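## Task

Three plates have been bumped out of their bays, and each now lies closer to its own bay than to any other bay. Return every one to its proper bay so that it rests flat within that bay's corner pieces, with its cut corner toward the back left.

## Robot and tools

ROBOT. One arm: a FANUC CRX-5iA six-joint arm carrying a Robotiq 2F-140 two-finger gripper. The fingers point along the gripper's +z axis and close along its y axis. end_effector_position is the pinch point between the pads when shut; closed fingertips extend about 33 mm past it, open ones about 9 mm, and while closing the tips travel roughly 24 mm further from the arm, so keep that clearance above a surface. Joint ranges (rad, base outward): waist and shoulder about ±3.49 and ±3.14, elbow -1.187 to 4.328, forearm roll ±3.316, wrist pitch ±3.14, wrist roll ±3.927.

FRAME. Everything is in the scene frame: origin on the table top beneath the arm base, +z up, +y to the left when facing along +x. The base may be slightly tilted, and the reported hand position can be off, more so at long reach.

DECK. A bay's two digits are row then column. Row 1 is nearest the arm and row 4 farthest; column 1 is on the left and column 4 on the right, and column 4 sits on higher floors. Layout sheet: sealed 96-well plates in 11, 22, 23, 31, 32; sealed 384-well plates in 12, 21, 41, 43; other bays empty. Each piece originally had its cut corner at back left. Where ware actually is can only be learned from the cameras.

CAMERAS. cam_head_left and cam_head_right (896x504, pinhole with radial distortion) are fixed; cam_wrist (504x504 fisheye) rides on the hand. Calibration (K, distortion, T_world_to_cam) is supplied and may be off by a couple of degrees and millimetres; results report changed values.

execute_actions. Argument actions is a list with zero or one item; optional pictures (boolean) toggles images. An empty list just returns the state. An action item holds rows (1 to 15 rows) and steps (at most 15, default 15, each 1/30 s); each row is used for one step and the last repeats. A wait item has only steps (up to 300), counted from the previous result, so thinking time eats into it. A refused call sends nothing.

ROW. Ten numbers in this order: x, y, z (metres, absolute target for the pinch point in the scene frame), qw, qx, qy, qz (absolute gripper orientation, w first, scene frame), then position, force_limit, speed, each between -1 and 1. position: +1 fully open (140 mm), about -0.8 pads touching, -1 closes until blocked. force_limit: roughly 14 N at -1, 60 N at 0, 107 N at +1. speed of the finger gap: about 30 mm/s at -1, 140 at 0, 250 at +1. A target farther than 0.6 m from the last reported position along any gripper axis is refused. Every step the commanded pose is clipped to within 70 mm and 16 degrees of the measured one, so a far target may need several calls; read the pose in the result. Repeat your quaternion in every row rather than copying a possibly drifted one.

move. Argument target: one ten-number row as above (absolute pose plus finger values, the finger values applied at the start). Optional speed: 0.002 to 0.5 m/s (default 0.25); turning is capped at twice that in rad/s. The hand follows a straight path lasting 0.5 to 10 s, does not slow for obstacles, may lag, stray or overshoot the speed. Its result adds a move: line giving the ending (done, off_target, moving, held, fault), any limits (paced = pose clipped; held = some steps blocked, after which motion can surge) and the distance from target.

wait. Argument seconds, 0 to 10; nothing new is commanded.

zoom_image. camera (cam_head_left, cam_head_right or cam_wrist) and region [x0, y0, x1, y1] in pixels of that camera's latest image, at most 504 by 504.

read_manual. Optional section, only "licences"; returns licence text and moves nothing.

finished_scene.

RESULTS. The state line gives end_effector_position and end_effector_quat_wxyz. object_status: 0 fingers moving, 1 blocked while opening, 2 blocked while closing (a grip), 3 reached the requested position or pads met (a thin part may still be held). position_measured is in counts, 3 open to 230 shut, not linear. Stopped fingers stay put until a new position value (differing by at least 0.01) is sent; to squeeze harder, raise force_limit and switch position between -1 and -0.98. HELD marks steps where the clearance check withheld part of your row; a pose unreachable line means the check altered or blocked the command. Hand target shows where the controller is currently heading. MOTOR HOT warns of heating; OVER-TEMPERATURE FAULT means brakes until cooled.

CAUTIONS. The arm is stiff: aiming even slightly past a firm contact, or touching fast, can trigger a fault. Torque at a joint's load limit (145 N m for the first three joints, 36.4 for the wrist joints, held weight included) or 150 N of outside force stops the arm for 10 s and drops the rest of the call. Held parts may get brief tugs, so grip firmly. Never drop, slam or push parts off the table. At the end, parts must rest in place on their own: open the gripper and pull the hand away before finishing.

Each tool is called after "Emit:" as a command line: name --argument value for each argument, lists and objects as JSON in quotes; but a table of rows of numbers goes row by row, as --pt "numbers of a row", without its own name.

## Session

Emit:
execute_actions --actions '[]'

Scene clock: 0.00 s of 9600.00 s.
end_effector_position=(+0.5480, -0.0888, +0.4165) position_measured=3 object_status=3 end_effector_quat_wxyz=(-0.324, +0.893, -0.031, -0.311)
Joint positions: [ 0.266  0.132  0.218  0.    -1.656  1.307]
Joint velocities: [-0.     0.001  0.001  0.002 -0.     0.   ]
Hand target: +0.548, -0.089, +0.417; -0.324, +0.893, -0.031, -0.311

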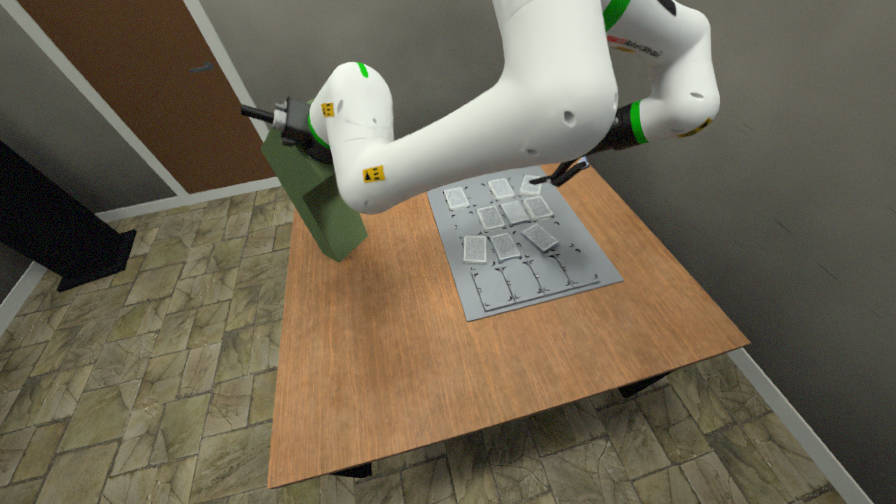

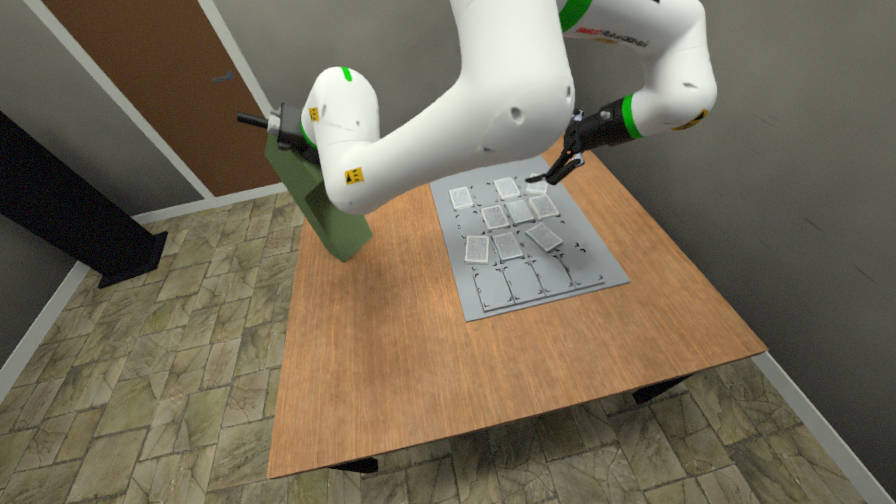

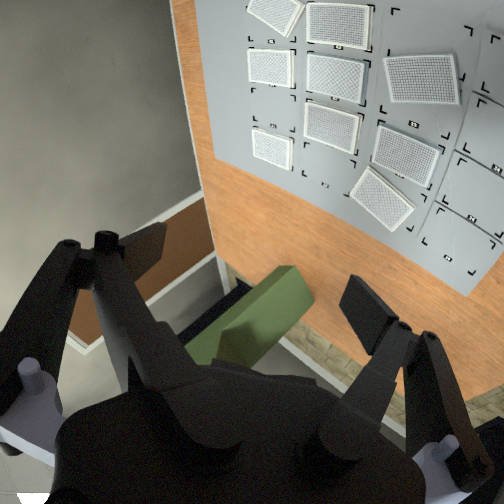

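Emit:
zoom_image --camera "cam_head_right" --region '[420, 160, 640, 330]'

Emit:
zoom_image --camera "cam_wrist" --region '[230, 0, 504, 274]'

Region (420, 160, 640, 330) of cam_head_right's 896x504 image, scaled by 2.291, with more detail than that image has; it fills the top 389 rows of this view, and the rest is white.

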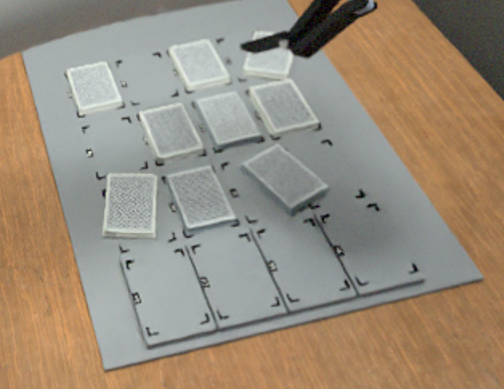

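Region (230, 0, 504, 274) of cam_wrist's 504x504 image, scaled by 1.839, with more detail than that image has.

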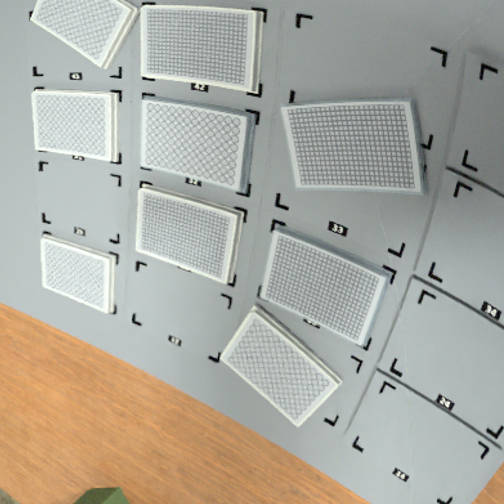

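Emit:
move --target '[0.387, -0.069, 0.10, 0, 0.6018, -0.7986, 0, 0.42, 0.3, 0]' --speed 0.4

Emit:
zoom_image --camera "cam_wrist" --region '[150, 130, 360, 340]'

Scene clock: 8.97 s of 9600.00 s.
end_effector_position=(+0.3868, -0.0680, +0.1004) position_measured=76 object_status=3 end_effector_quat_wxyz=(-0.000, -0.602, +0.798, +0.001)
Joint positions: [-0.307  0.292 -0.939  2.499 -0.638 -2.329]
Joint velocities: [-0.005 -0.001 -0.001  0.012  0.    -0.006]
Hand target: +0.387, -0.068, +0.100; +0.000, -0.602, +0.798, +0.001
Off the commanded pose: 0.001 m, 0 deg.
After step 90, 1.87 s passed at rest.
move: done; limits=paced
camera_calibration (this result's frames):
cam_wrist: T_world_to_cam=[[-0.999825, 0.011192, -0.0149994, 0.392203], [0.00683947, 0.96455, 0.263812, 0.0489024], [0.0174203, 0.263663, -0.964458, 0.279677], [0, 0, 0, 1]] pos_world=[0.386927, -0.125299, 0.262719]

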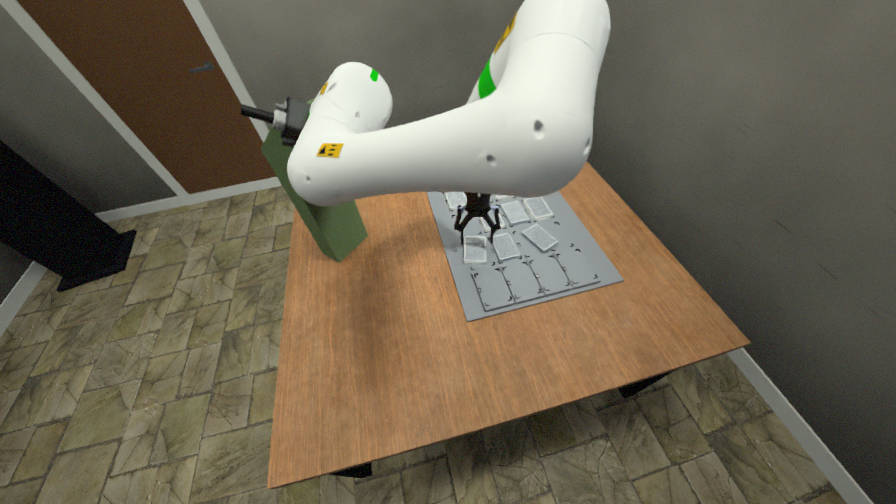

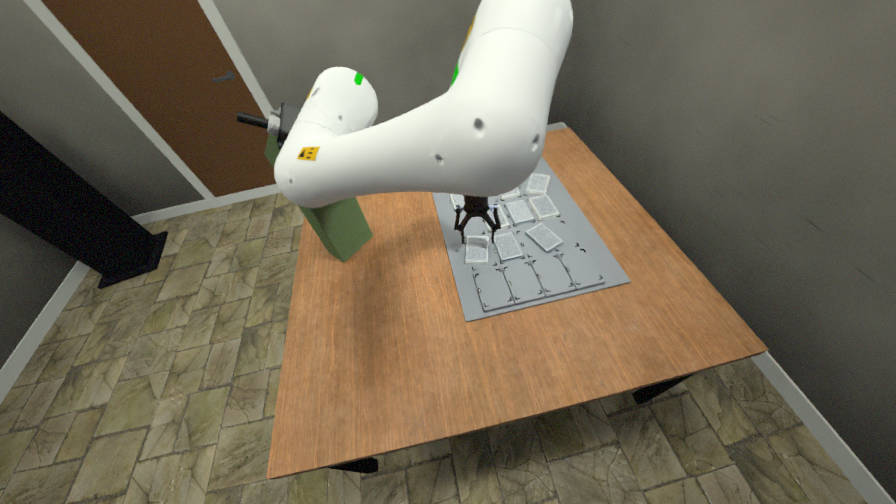

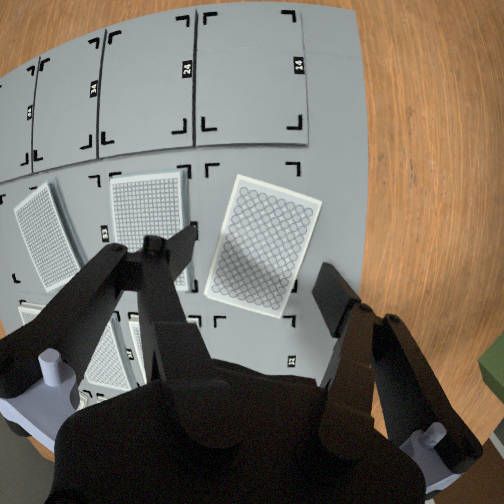

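Region (150, 130, 360, 340) of cam_wrist's 504x504 image, scaled by 2.400, with more detail than that image has.

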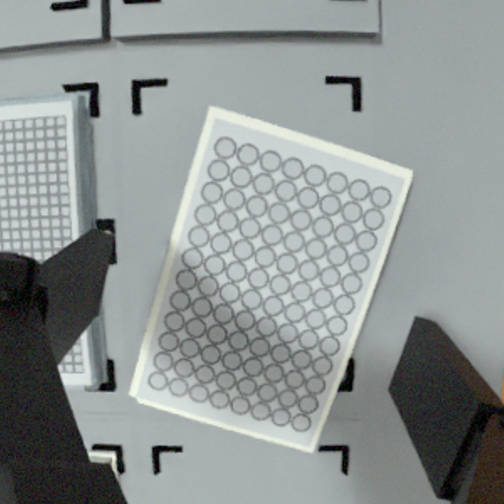

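Emit:
move --target '[0.3803, -0.059, 0.041, 0, 0.592, -0.8059, 0, 0.42, 0.3, 0]' --speed 0.08

Emit:
zoom_image --camera "cam_wrist" --region '[140, 130, 380, 370]'

Scene clock: 17.10 s of 9600.00 s.
end_effector_position=(+0.3805, -0.0590, +0.0411) position_measured=76 object_status=3 end_effector_quat_wxyz=(-0.000, -0.592, +0.806, +0.000)
Joint positions: [-0.379  0.474 -0.822  2.636 -0.683 -2.441]
Joint velocities: [-0.     0.001  0.001 -0.    -0.002 -0.   ]
Hand target: +0.380, -0.059, +0.041; -0.000, -0.592, +0.806, +0.000
Off the commanded pose: 0.000 m, 0 deg.
After step 90, 4.03 s passed at rest.
move: done
camera_calibration (this result's frames):
cam_wrist: T_world_to_cam=[[-0.999185, 0.036744, -0.0166927, 0.386172], [0.0311068, 0.964698, 0.261516, 0.0467745], [0.0257126, 0.260784, -0.965055, 0.216889], [0, 0, 0, 1]] pos_world=[0.378825, -0.115874, 0.203524]

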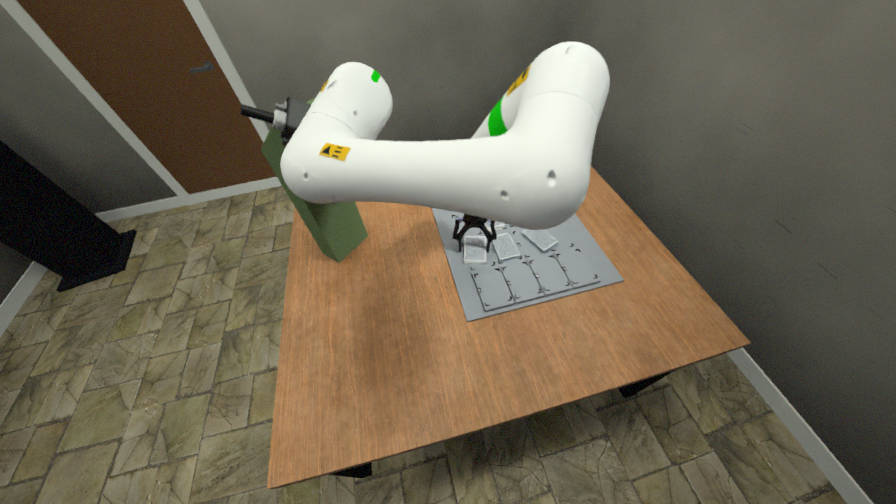

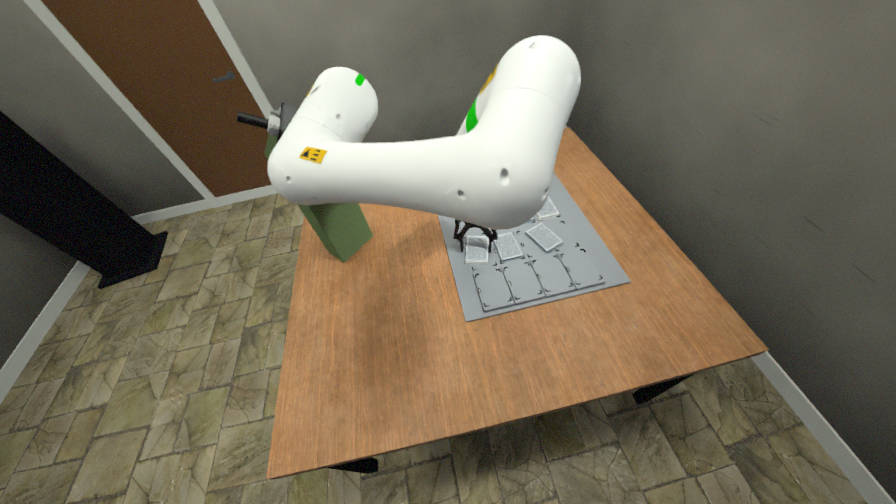

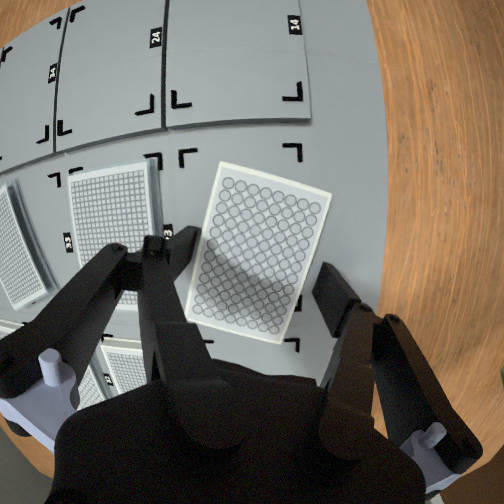

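Region (140, 130, 380, 370) of cam_wrist's 504x504 image, scaled by 2.100, with more detail than that image has.

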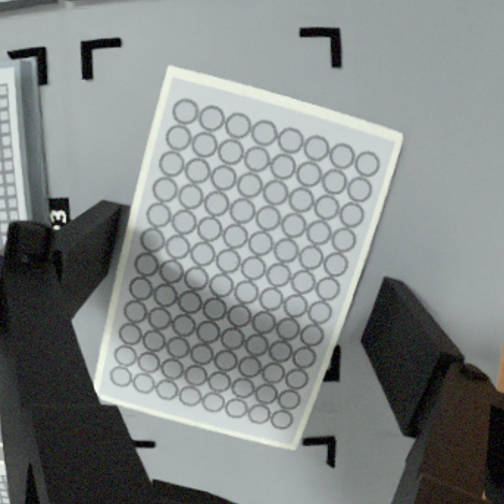

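Emit:
move --target '[0.3803, -0.059, 0.041, 0, 0.592, -0.8059, 0, -1, 0.3, -0.6]' --speed 0.05

Scene clock: 18.77 s of 9600.00 s.
end_effector_position=(+0.3803, -0.0590, +0.0410) position_measured=108 object_status=2 end_effector_quat_wxyz=(+0.000, -0.592, +0.806, -0.000)
Joint positions: [-0.379  0.474 -0.822  2.638 -0.684 -2.442]
Joint velocities: [ 0.001  0.001  0.     0.001 -0.001 -0.   ]
Hand target: +0.380, -0.059, +0.041; -0.000, -0.592, +0.806, +0.000
Off the commanded pose: 0.000 m, 0 deg.
move: done
camera_calibration (this result's frames):
cam_wrist: T_world_to_cam=[[-0.999183, 0.0367387, -0.0168499, 0.386054], [0.03106, 0.964693, 0.26154, 0.0468559], [0.0258636, 0.260803, -0.965046, 0.216771], [0, 0, 0, 1]] pos_world=[0.378676, -0.115919, 0.203444]

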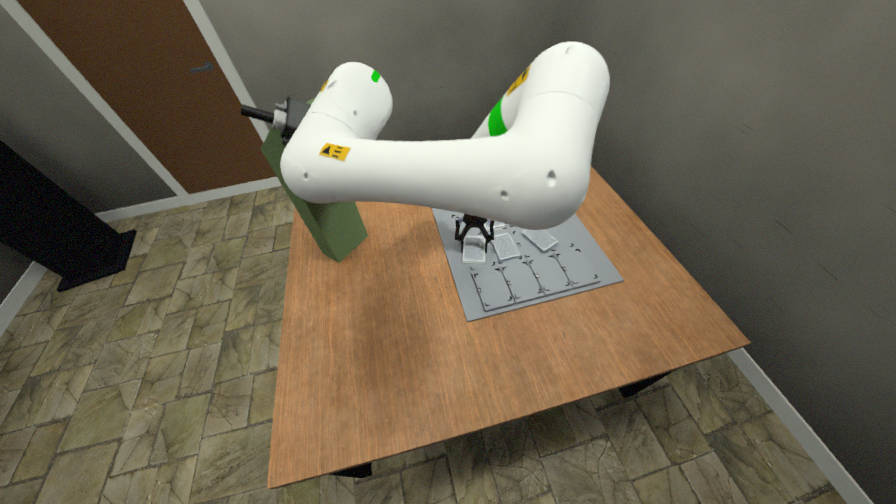

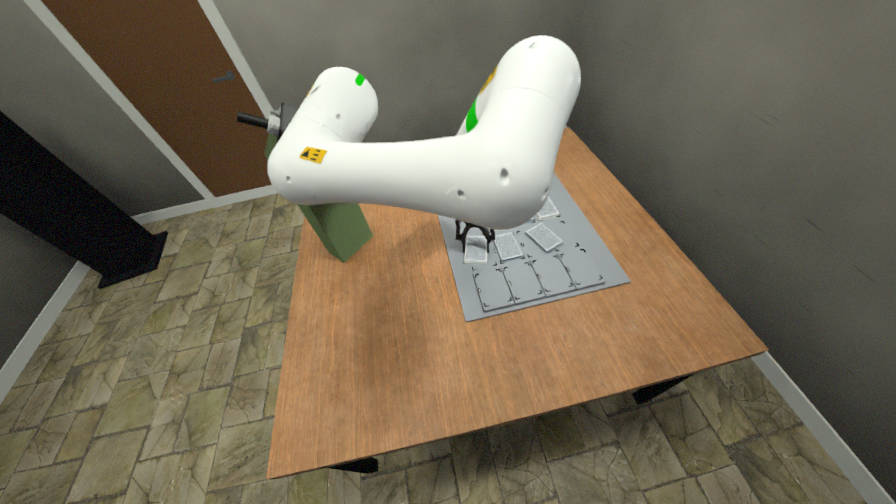

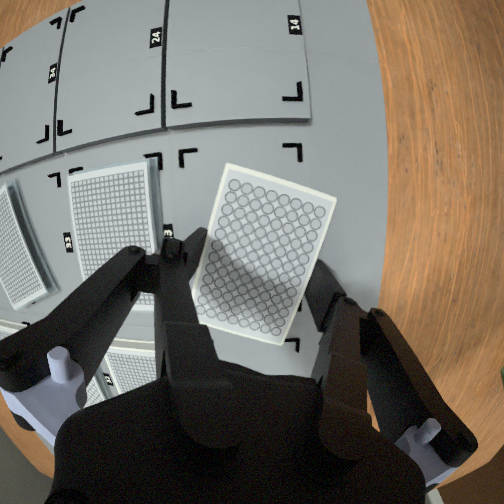

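Emit:
execute_actions --actions '[{"rows": [[0.3803,-0.059,0.0415,0,0.592,-0.8059,0,-1,0.3,-0.6],[0.3803,-0.059,0.0425,0,0.592,-0.8059,0,-1,0.3,-0.6],[0.3803,-0.059,0.0437,0,0.592,-0.8059,0,-1,0.3,-0.6],[0.3803,-0.059,0.045,0,0.592,-0.8059,0,-1,0.3,-0.6],[0.3803,-0.059,0.0463,0,0.592,-0.8059,0,-1,0.3,-0.6],[0.3803,-0.059,0.0475,0,0.592,-0.8059,0,-1,0.3,-0.6],[0.3803,-0.059,0.0485,0,0.592,-0.8059,0,-1,0.3,-0.6],[0.3803,-0.059,0.049,0,0.592,-0.8059,0,-1,0.3,-0.6]], "steps": 12}]' --pictures false

Emit:
move --target '[0.3905, -0.0765, 0.047, 0.0093, 0.7089, -0.7053, 0.0092, -1, 0.3, -0.6]' --speed 0.15

Emit:
zoom_image --camera "cam_wrist" --region '[195, 130, 355, 230]'

Emit:
zoom_image --camera "cam_wrist" --region '[170, 280, 330, 380]'

Scene clock: 21.10 s of 9600.00 s.
end_effector_position=(+0.3802, -0.0590, +0.0489) position_measured=108 object_status=2 end_effector_quat_wxyz=(+0.000, -0.592, +0.806, +0.000)
Joint positions: [-0.37   0.454 -0.839  2.625 -0.682 -2.436]
Joint velocities: [ 0.003 -0.005 -0.003 -0.006  0.001  0.003]
Hand target: +0.380, -0.059, +0.049; +0.000, -0.592, +0.806, -0.000
Off the commanded pose: 0.000 m, 0 deg.
Steps of this call (steps 1 to 58: nothing new was sent; steps 59 to 70: all 12 steps of this action). Readings (end_effector_position | what the end effector reports):
59: (+0.3803, -0.0590, +0.0410) | position_measured=108 object_status=2
60: (+0.3801, -0.0589, +0.0411) | position_measured=108 object_status=2
62: (+0.3800, -0.0589, +0.0423) | position_measured=108 object_status=2
66: (+0.3802, -0.0590, +0.0470) | position_measured=108 object_status=2
70: the state above

Scene clock: 22.70 s of 9600.00 s.
end_effector_position=(+0.3906, -0.0765, +0.0470) position_measured=108 object_status=2 end_effector_quat_wxyz=(+0.009, +0.709, -0.705, +0.009)
Joint positions: [-0.367  0.439 -0.827  2.582 -0.682 -2.087]
Joint velocities: [ 0.001  0.     0.001 -0.001 -0.001  0.002]
Hand target: +0.391, -0.076, +0.047; +0.009, +0.709, -0.705, +0.009
Off the commanded pose: 0.000 m, 0 deg.
move: done
camera_calibration (this result's frames):
cam_wrist: T_world_to_cam=[[-0.963104, -0.268951, -0.00980669, 0.359205], [-0.263531, 0.935048, 0.237143, 0.175757], [-0.05461, 0.230977, -0.971425, 0.256276], [0, 0, 0, 1]] pos_world=[0.406264, -0.126927, 0.210796]

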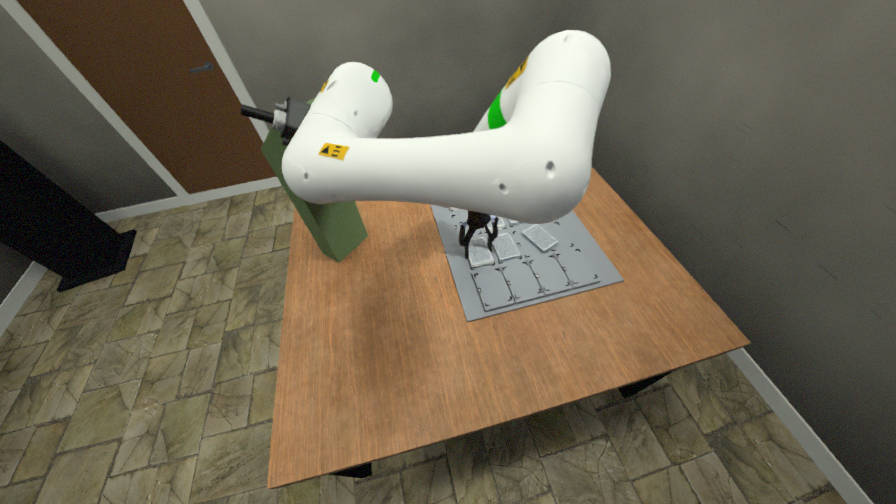

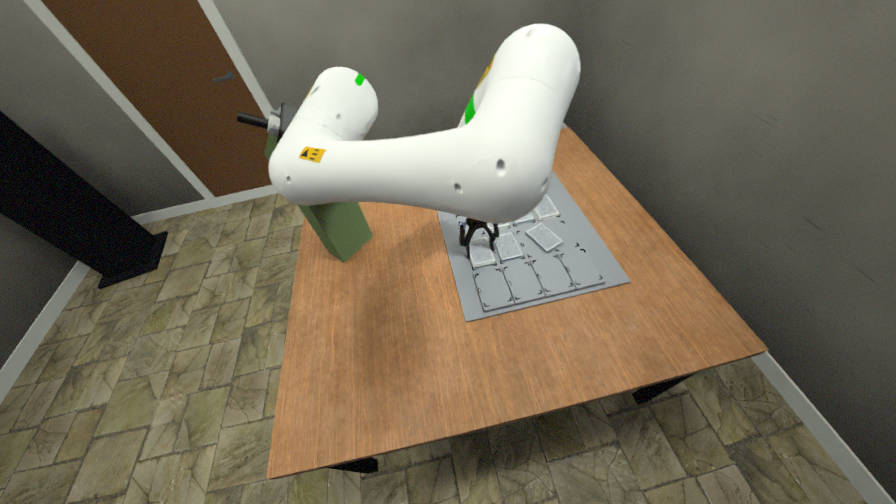

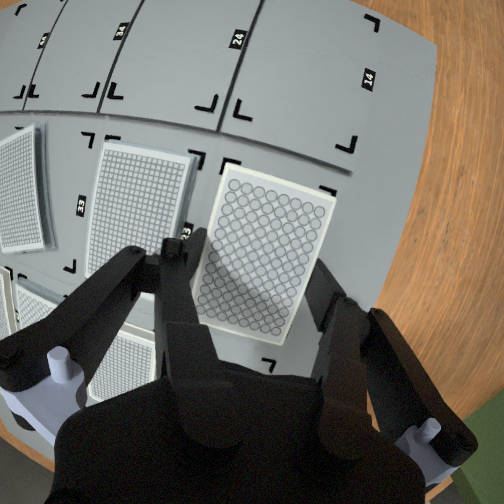

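Region (195, 130, 355, 230) of cam_wrist's 504x504 image, scaled by 3.150, with more detail than that image has; it fills the top 315 rows of this view, and the rest is white.

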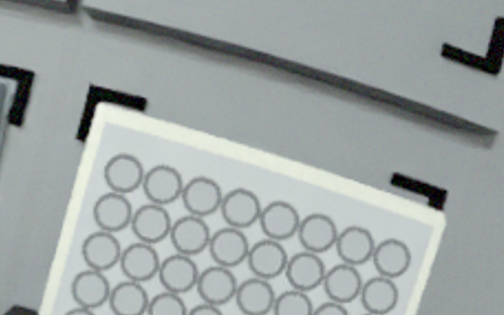

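Region (170, 280, 330, 380) of cam_wrist's 504x504 image, scaled by 3.150, with more detail than that image has; it fills the top 315 rows of this view, and the rest is white.

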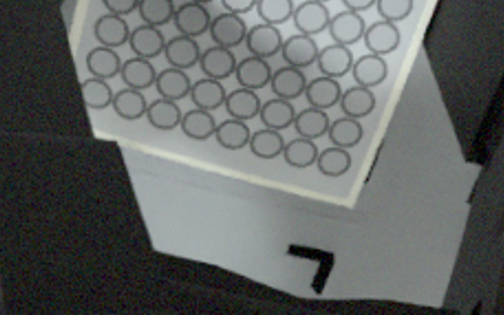

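Emit:
move --target '[0.39, -0.077, 0.045, 0.0094, 0.7168, -0.6971, 0.0091, -1, 0.3, -0.6]' --speed 0.03

Emit:
zoom_image --camera "cam_wrist" --region '[195, 130, 355, 230]'

Emit:
zoom_image --camera "cam_wrist" --region '[170, 280, 330, 380]'

Scene clock: 26.13 s of 9600.00 s.
end_effector_position=(+0.3900, -0.0770, +0.0450) position_measured=108 object_status=2 end_effector_quat_wxyz=(+0.009, +0.717, -0.697, +0.009)
Joint positions: [-0.371  0.443 -0.823  2.588 -0.681 -2.067]
Joint velocities: [-0.001 -0.001 -0.    -0.     0.     0.   ]
Hand target: +0.390, -0.077, +0.045; +0.009, +0.717, -0.697, +0.009
Off the commanded pose: 0.000 m, 0 deg.
move: done
camera_calibration (this result's frames):
cam_wrist: T_world_to_cam=[[-0.956733, -0.290825, -0.00913217, 0.354318], [-0.284598, 0.928795, 0.237367, 0.18428], [-0.0605503, 0.229696, -0.971377, 0.256671], [0, 0, 0, 1]] pos_world=[0.406975, -0.127071, 0.208818]

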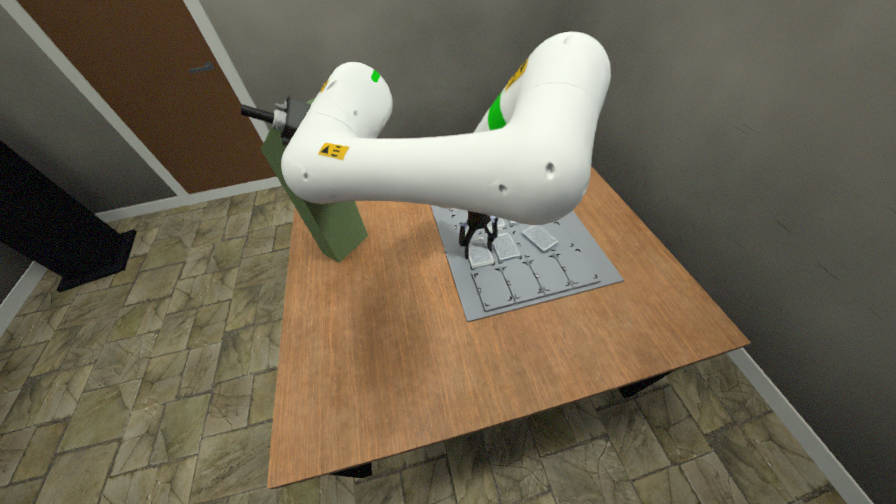

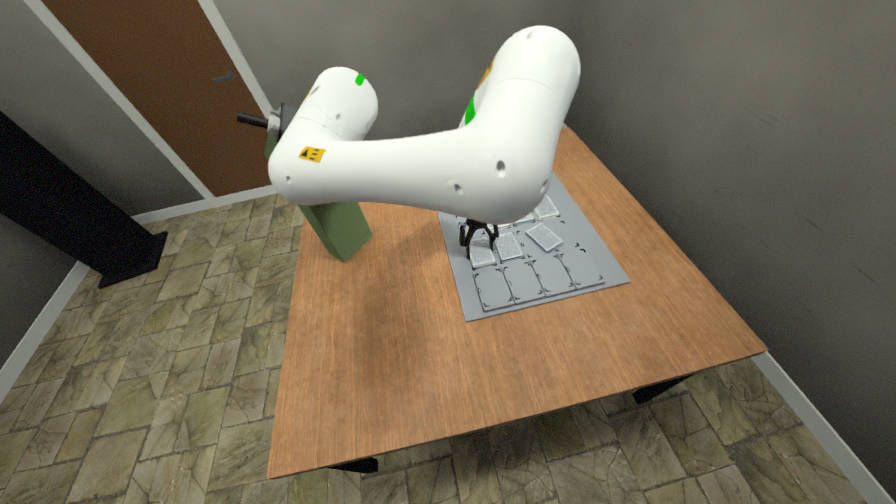

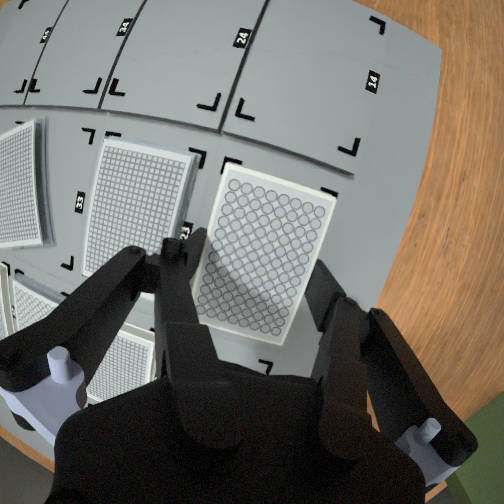

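Region (195, 130, 355, 230) of cam_wrist's 504x504 image, scaled by 3.150, with more detail than that image has; it fills the top 315 rows of this view, and the rest is white.

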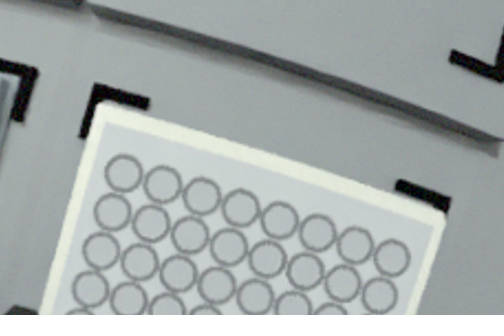

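Region (170, 280, 330, 380) of cam_wrist's 504x504 image, scaled by 3.150, with more detail than that image has; it fills the top 315 rows of this view, and the rest is white.

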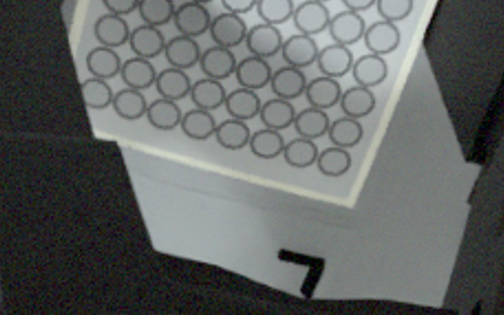

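Emit:
move --target '[0.39, -0.077, 0.043, 0.0094, 0.7156, -0.6983, 0.0091, -1, 0.3, -0.6]' --speed 0.01

Emit:
zoom_image --camera "cam_wrist" --region '[195, 130, 355, 230]'

Emit:
zoom_image --camera "cam_wrist" --region '[170, 280, 330, 380]'

Scene clock: 28.57 s of 9600.00 s.
end_effector_position=(+0.3900, -0.0770, +0.0430) position_measured=108 object_status=2 end_effector_quat_wxyz=(+0.009, +0.716, -0.698, +0.009)
Joint positions: [-0.374  0.448 -0.819  2.591 -0.682 -2.072]
Joint velocities: [-0.    -0.001  0.001 -0.     0.002  0.   ]
Hand target: +0.390, -0.077, +0.043; +0.009, +0.716, -0.698, +0.009
Off the commanded pose: 0.000 m, 0 deg.
move: done
camera_calibration (this result's frames):
cam_wrist: T_world_to_cam=[[-0.957706, -0.287602, -0.00917331, 0.354928], [-0.28148, 0.929749, 0.23735, 0.183616], [-0.0597335, 0.229894, -0.971381, 0.254427], [0, 0, 0, 1]] pos_world=[0.406799, -0.12713, 0.20682]

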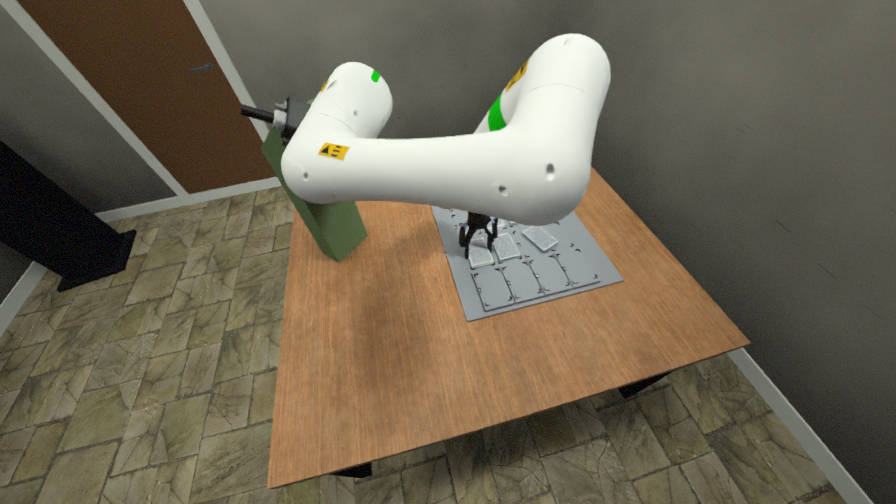

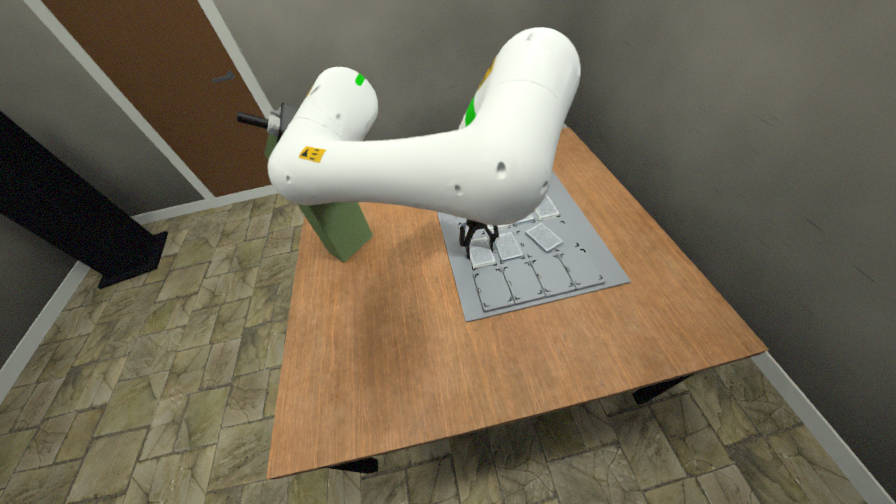

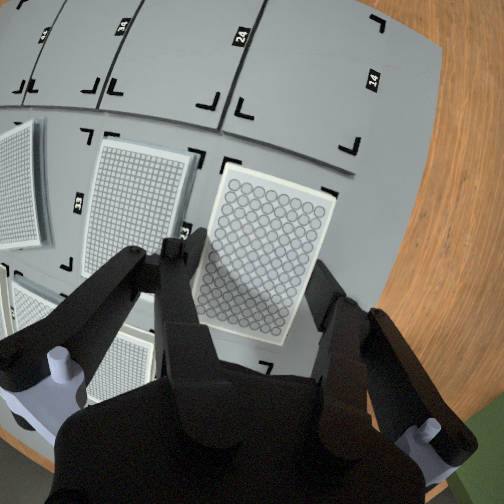

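Region (195, 130, 355, 230) of cam_wrist's 504x504 image, scaled by 3.150, with more detail than that image has; it fills the top 315 rows of this view, and the rest is white.

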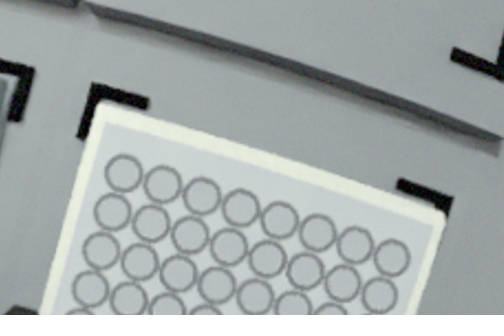

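Region (170, 280, 330, 380) of cam_wrist's 504x504 image, scaled by 3.150, with more detail than that image has; it fills the top 315 rows of this view, and the rest is white.

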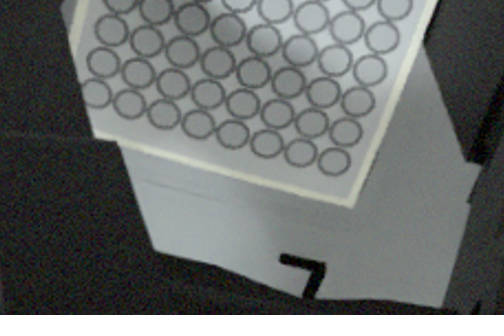

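Emit:
move --target '[0.3901, -0.077, 0.040, 0.0094, 0.7156, -0.6983, 0.0091, -1, 0.3, -0.6]' --speed 0.008

Emit:
zoom_image --camera "cam_wrist" --region '[195, 130, 355, 230]'

Emit:
zoom_image --camera "cam_wrist" --region '[170, 280, 330, 380]'

Scene clock: 32.73 s of 9600.00 s.
end_effector_position=(+0.3901, -0.0770, +0.0400) position_measured=108 object_status=2 end_effector_quat_wxyz=(+0.009, +0.716, -0.698, +0.009)
Joint positions: [-0.377  0.456 -0.812  2.596 -0.682 -2.074]
Joint velocities: [-0.002  0.001 -0.    -0.    -0.002 -0.   ]
Hand target: +0.390, -0.077, +0.040; +0.009, +0.716, -0.698, +0.009
Off the commanded pose: 0.000 m, 0 deg.
After step 90, 0.47 s passed at rest.
move: done
camera_calibration (this result's frames):
cam_wrist: T_world_to_cam=[[-0.957712, -0.287581, -0.00921422, 0.355027], [-0.281475, 0.929777, 0.237249, 0.184413], [-0.0596613, 0.22981, -0.971405, 0.251507], [0, 0, 0, 1]] pos_world=[0.406926, -0.127163, 0.203834]

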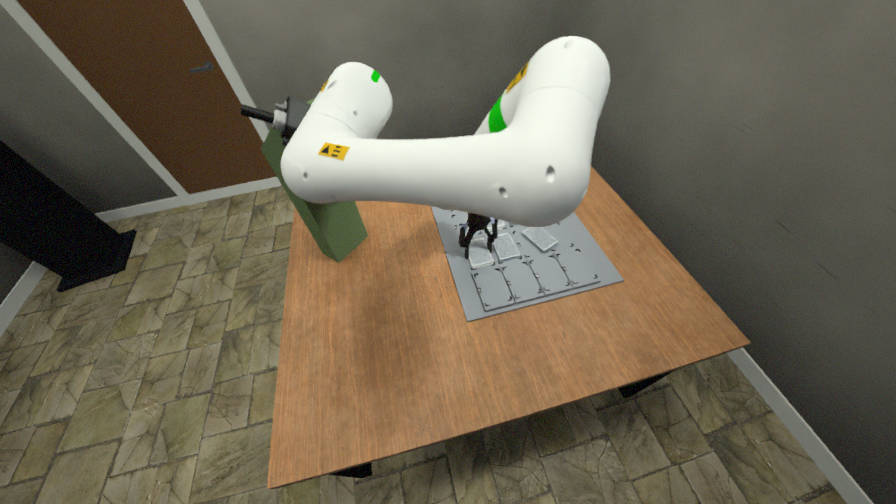

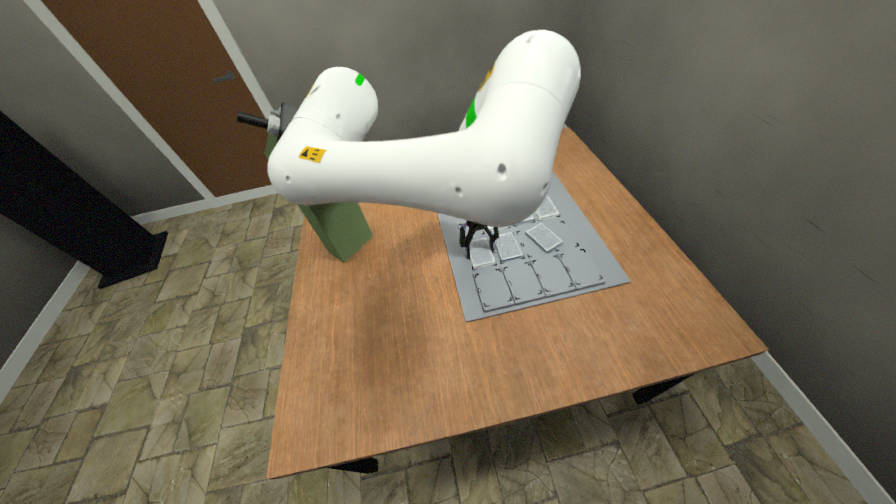

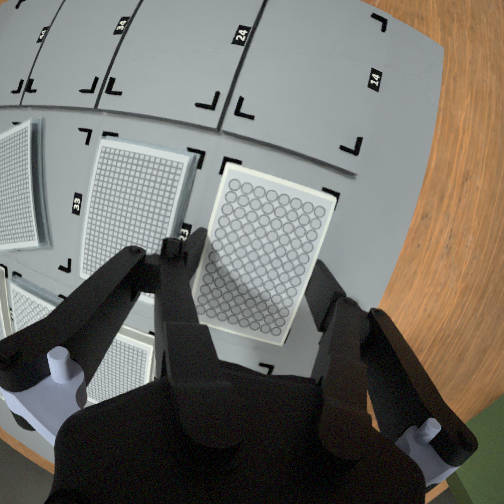

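Region (195, 130, 355, 230) of cam_wrist's 504x504 image, scaled by 3.150, with more detail than that image has; it fills the top 315 rows of this view, and the rest is white.

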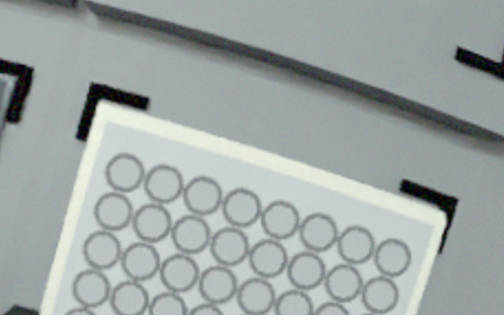

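Region (170, 280, 330, 380) of cam_wrist's 504x504 image, scaled by 3.150, with more detail than that image has; it fills the top 315 rows of this view, and the rest is white.

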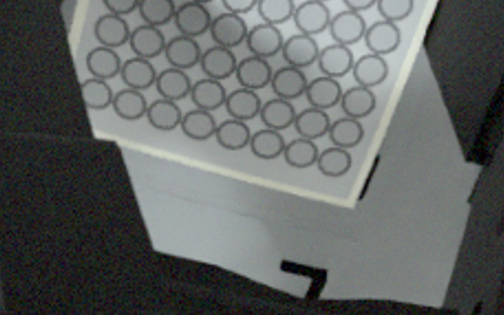

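Emit:
move --target '[0.3901, -0.0766, 0.0385, 0.0094, 0.7156, -0.6983, 0.0091, -1, 0.3, -0.6]' --speed 0.004

Emit:
zoom_image --camera "cam_wrist" --region '[195, 130, 355, 230]'

Emit:
zoom_image --camera "cam_wrist" --region '[170, 280, 330, 380]'

Scene clock: 34.77 s of 9600.00 s.
end_effector_position=(+0.3901, -0.0766, +0.0385) position_measured=108 object_status=2 end_effector_quat_wxyz=(+0.009, +0.716, -0.698, +0.009)
Joint positions: [-0.378  0.46  -0.809  2.598 -0.683 -2.075]
Joint velocities: [-0.     0.    -0.001  0.001  0.001 -0.   ]
Hand target: +0.390, -0.077, +0.039; +0.009, +0.716, -0.698, +0.009
Off the commanded pose: 0.000 m, 0 deg.
move: done
camera_calibration (this result's frames):
cam_wrist: T_world_to_cam=[[-0.957707, -0.2876, -0.00918876, 0.355098], [-0.281483, 0.929755, 0.237324, 0.184352], [-0.0597109, 0.229873, -0.971387, 0.249977], [0, 0, 0, 1]] pos_world=[0.406898, -0.126739, 0.202337]

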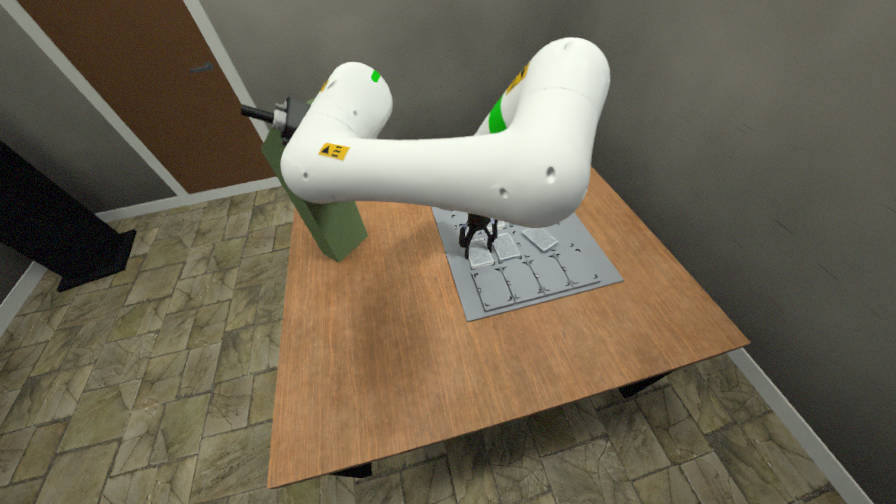

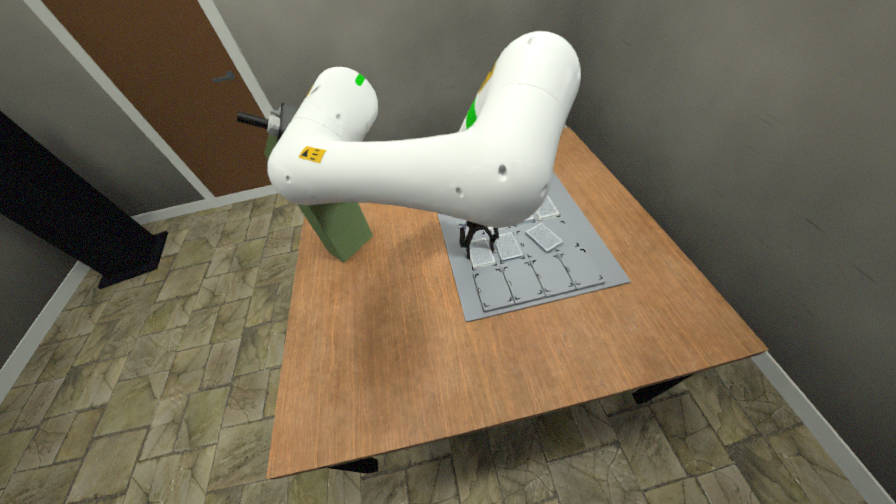

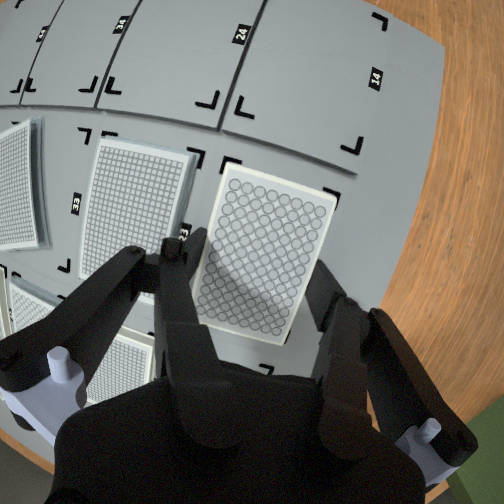

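Region (195, 130, 355, 230) of cam_wrist's 504x504 image, scaled by 3.150, with more detail than that image has; it fills the top 315 rows of this view, and the rest is white.

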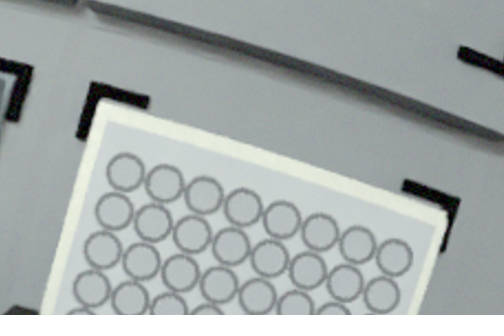

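Region (170, 280, 330, 380) of cam_wrist's 504x504 image, scaled by 3.150, with more detail than that image has; it fills the top 315 rows of this view, and the rest is white.

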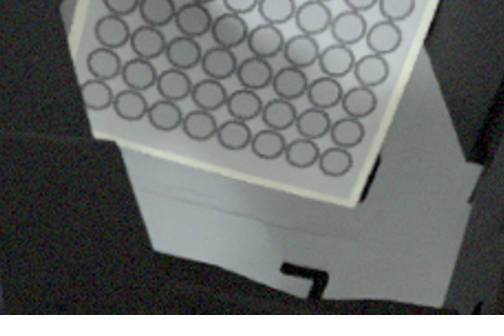

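Emit:
zoom_image --camera "cam_head_right" --region '[455, 220, 535, 280]'

Region (455, 220, 535, 280) of cam_head_right's 896x504 image, scaled by 6.300, with more detail than that image has; it fills the top 378 rows of this view, and the rest is white.

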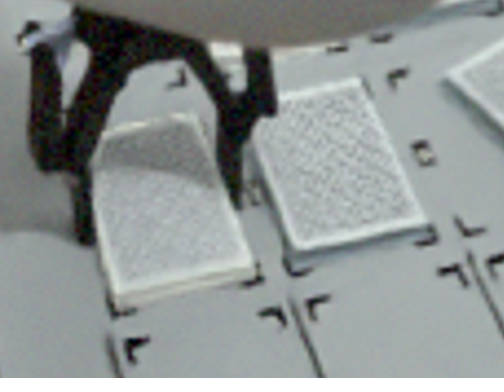

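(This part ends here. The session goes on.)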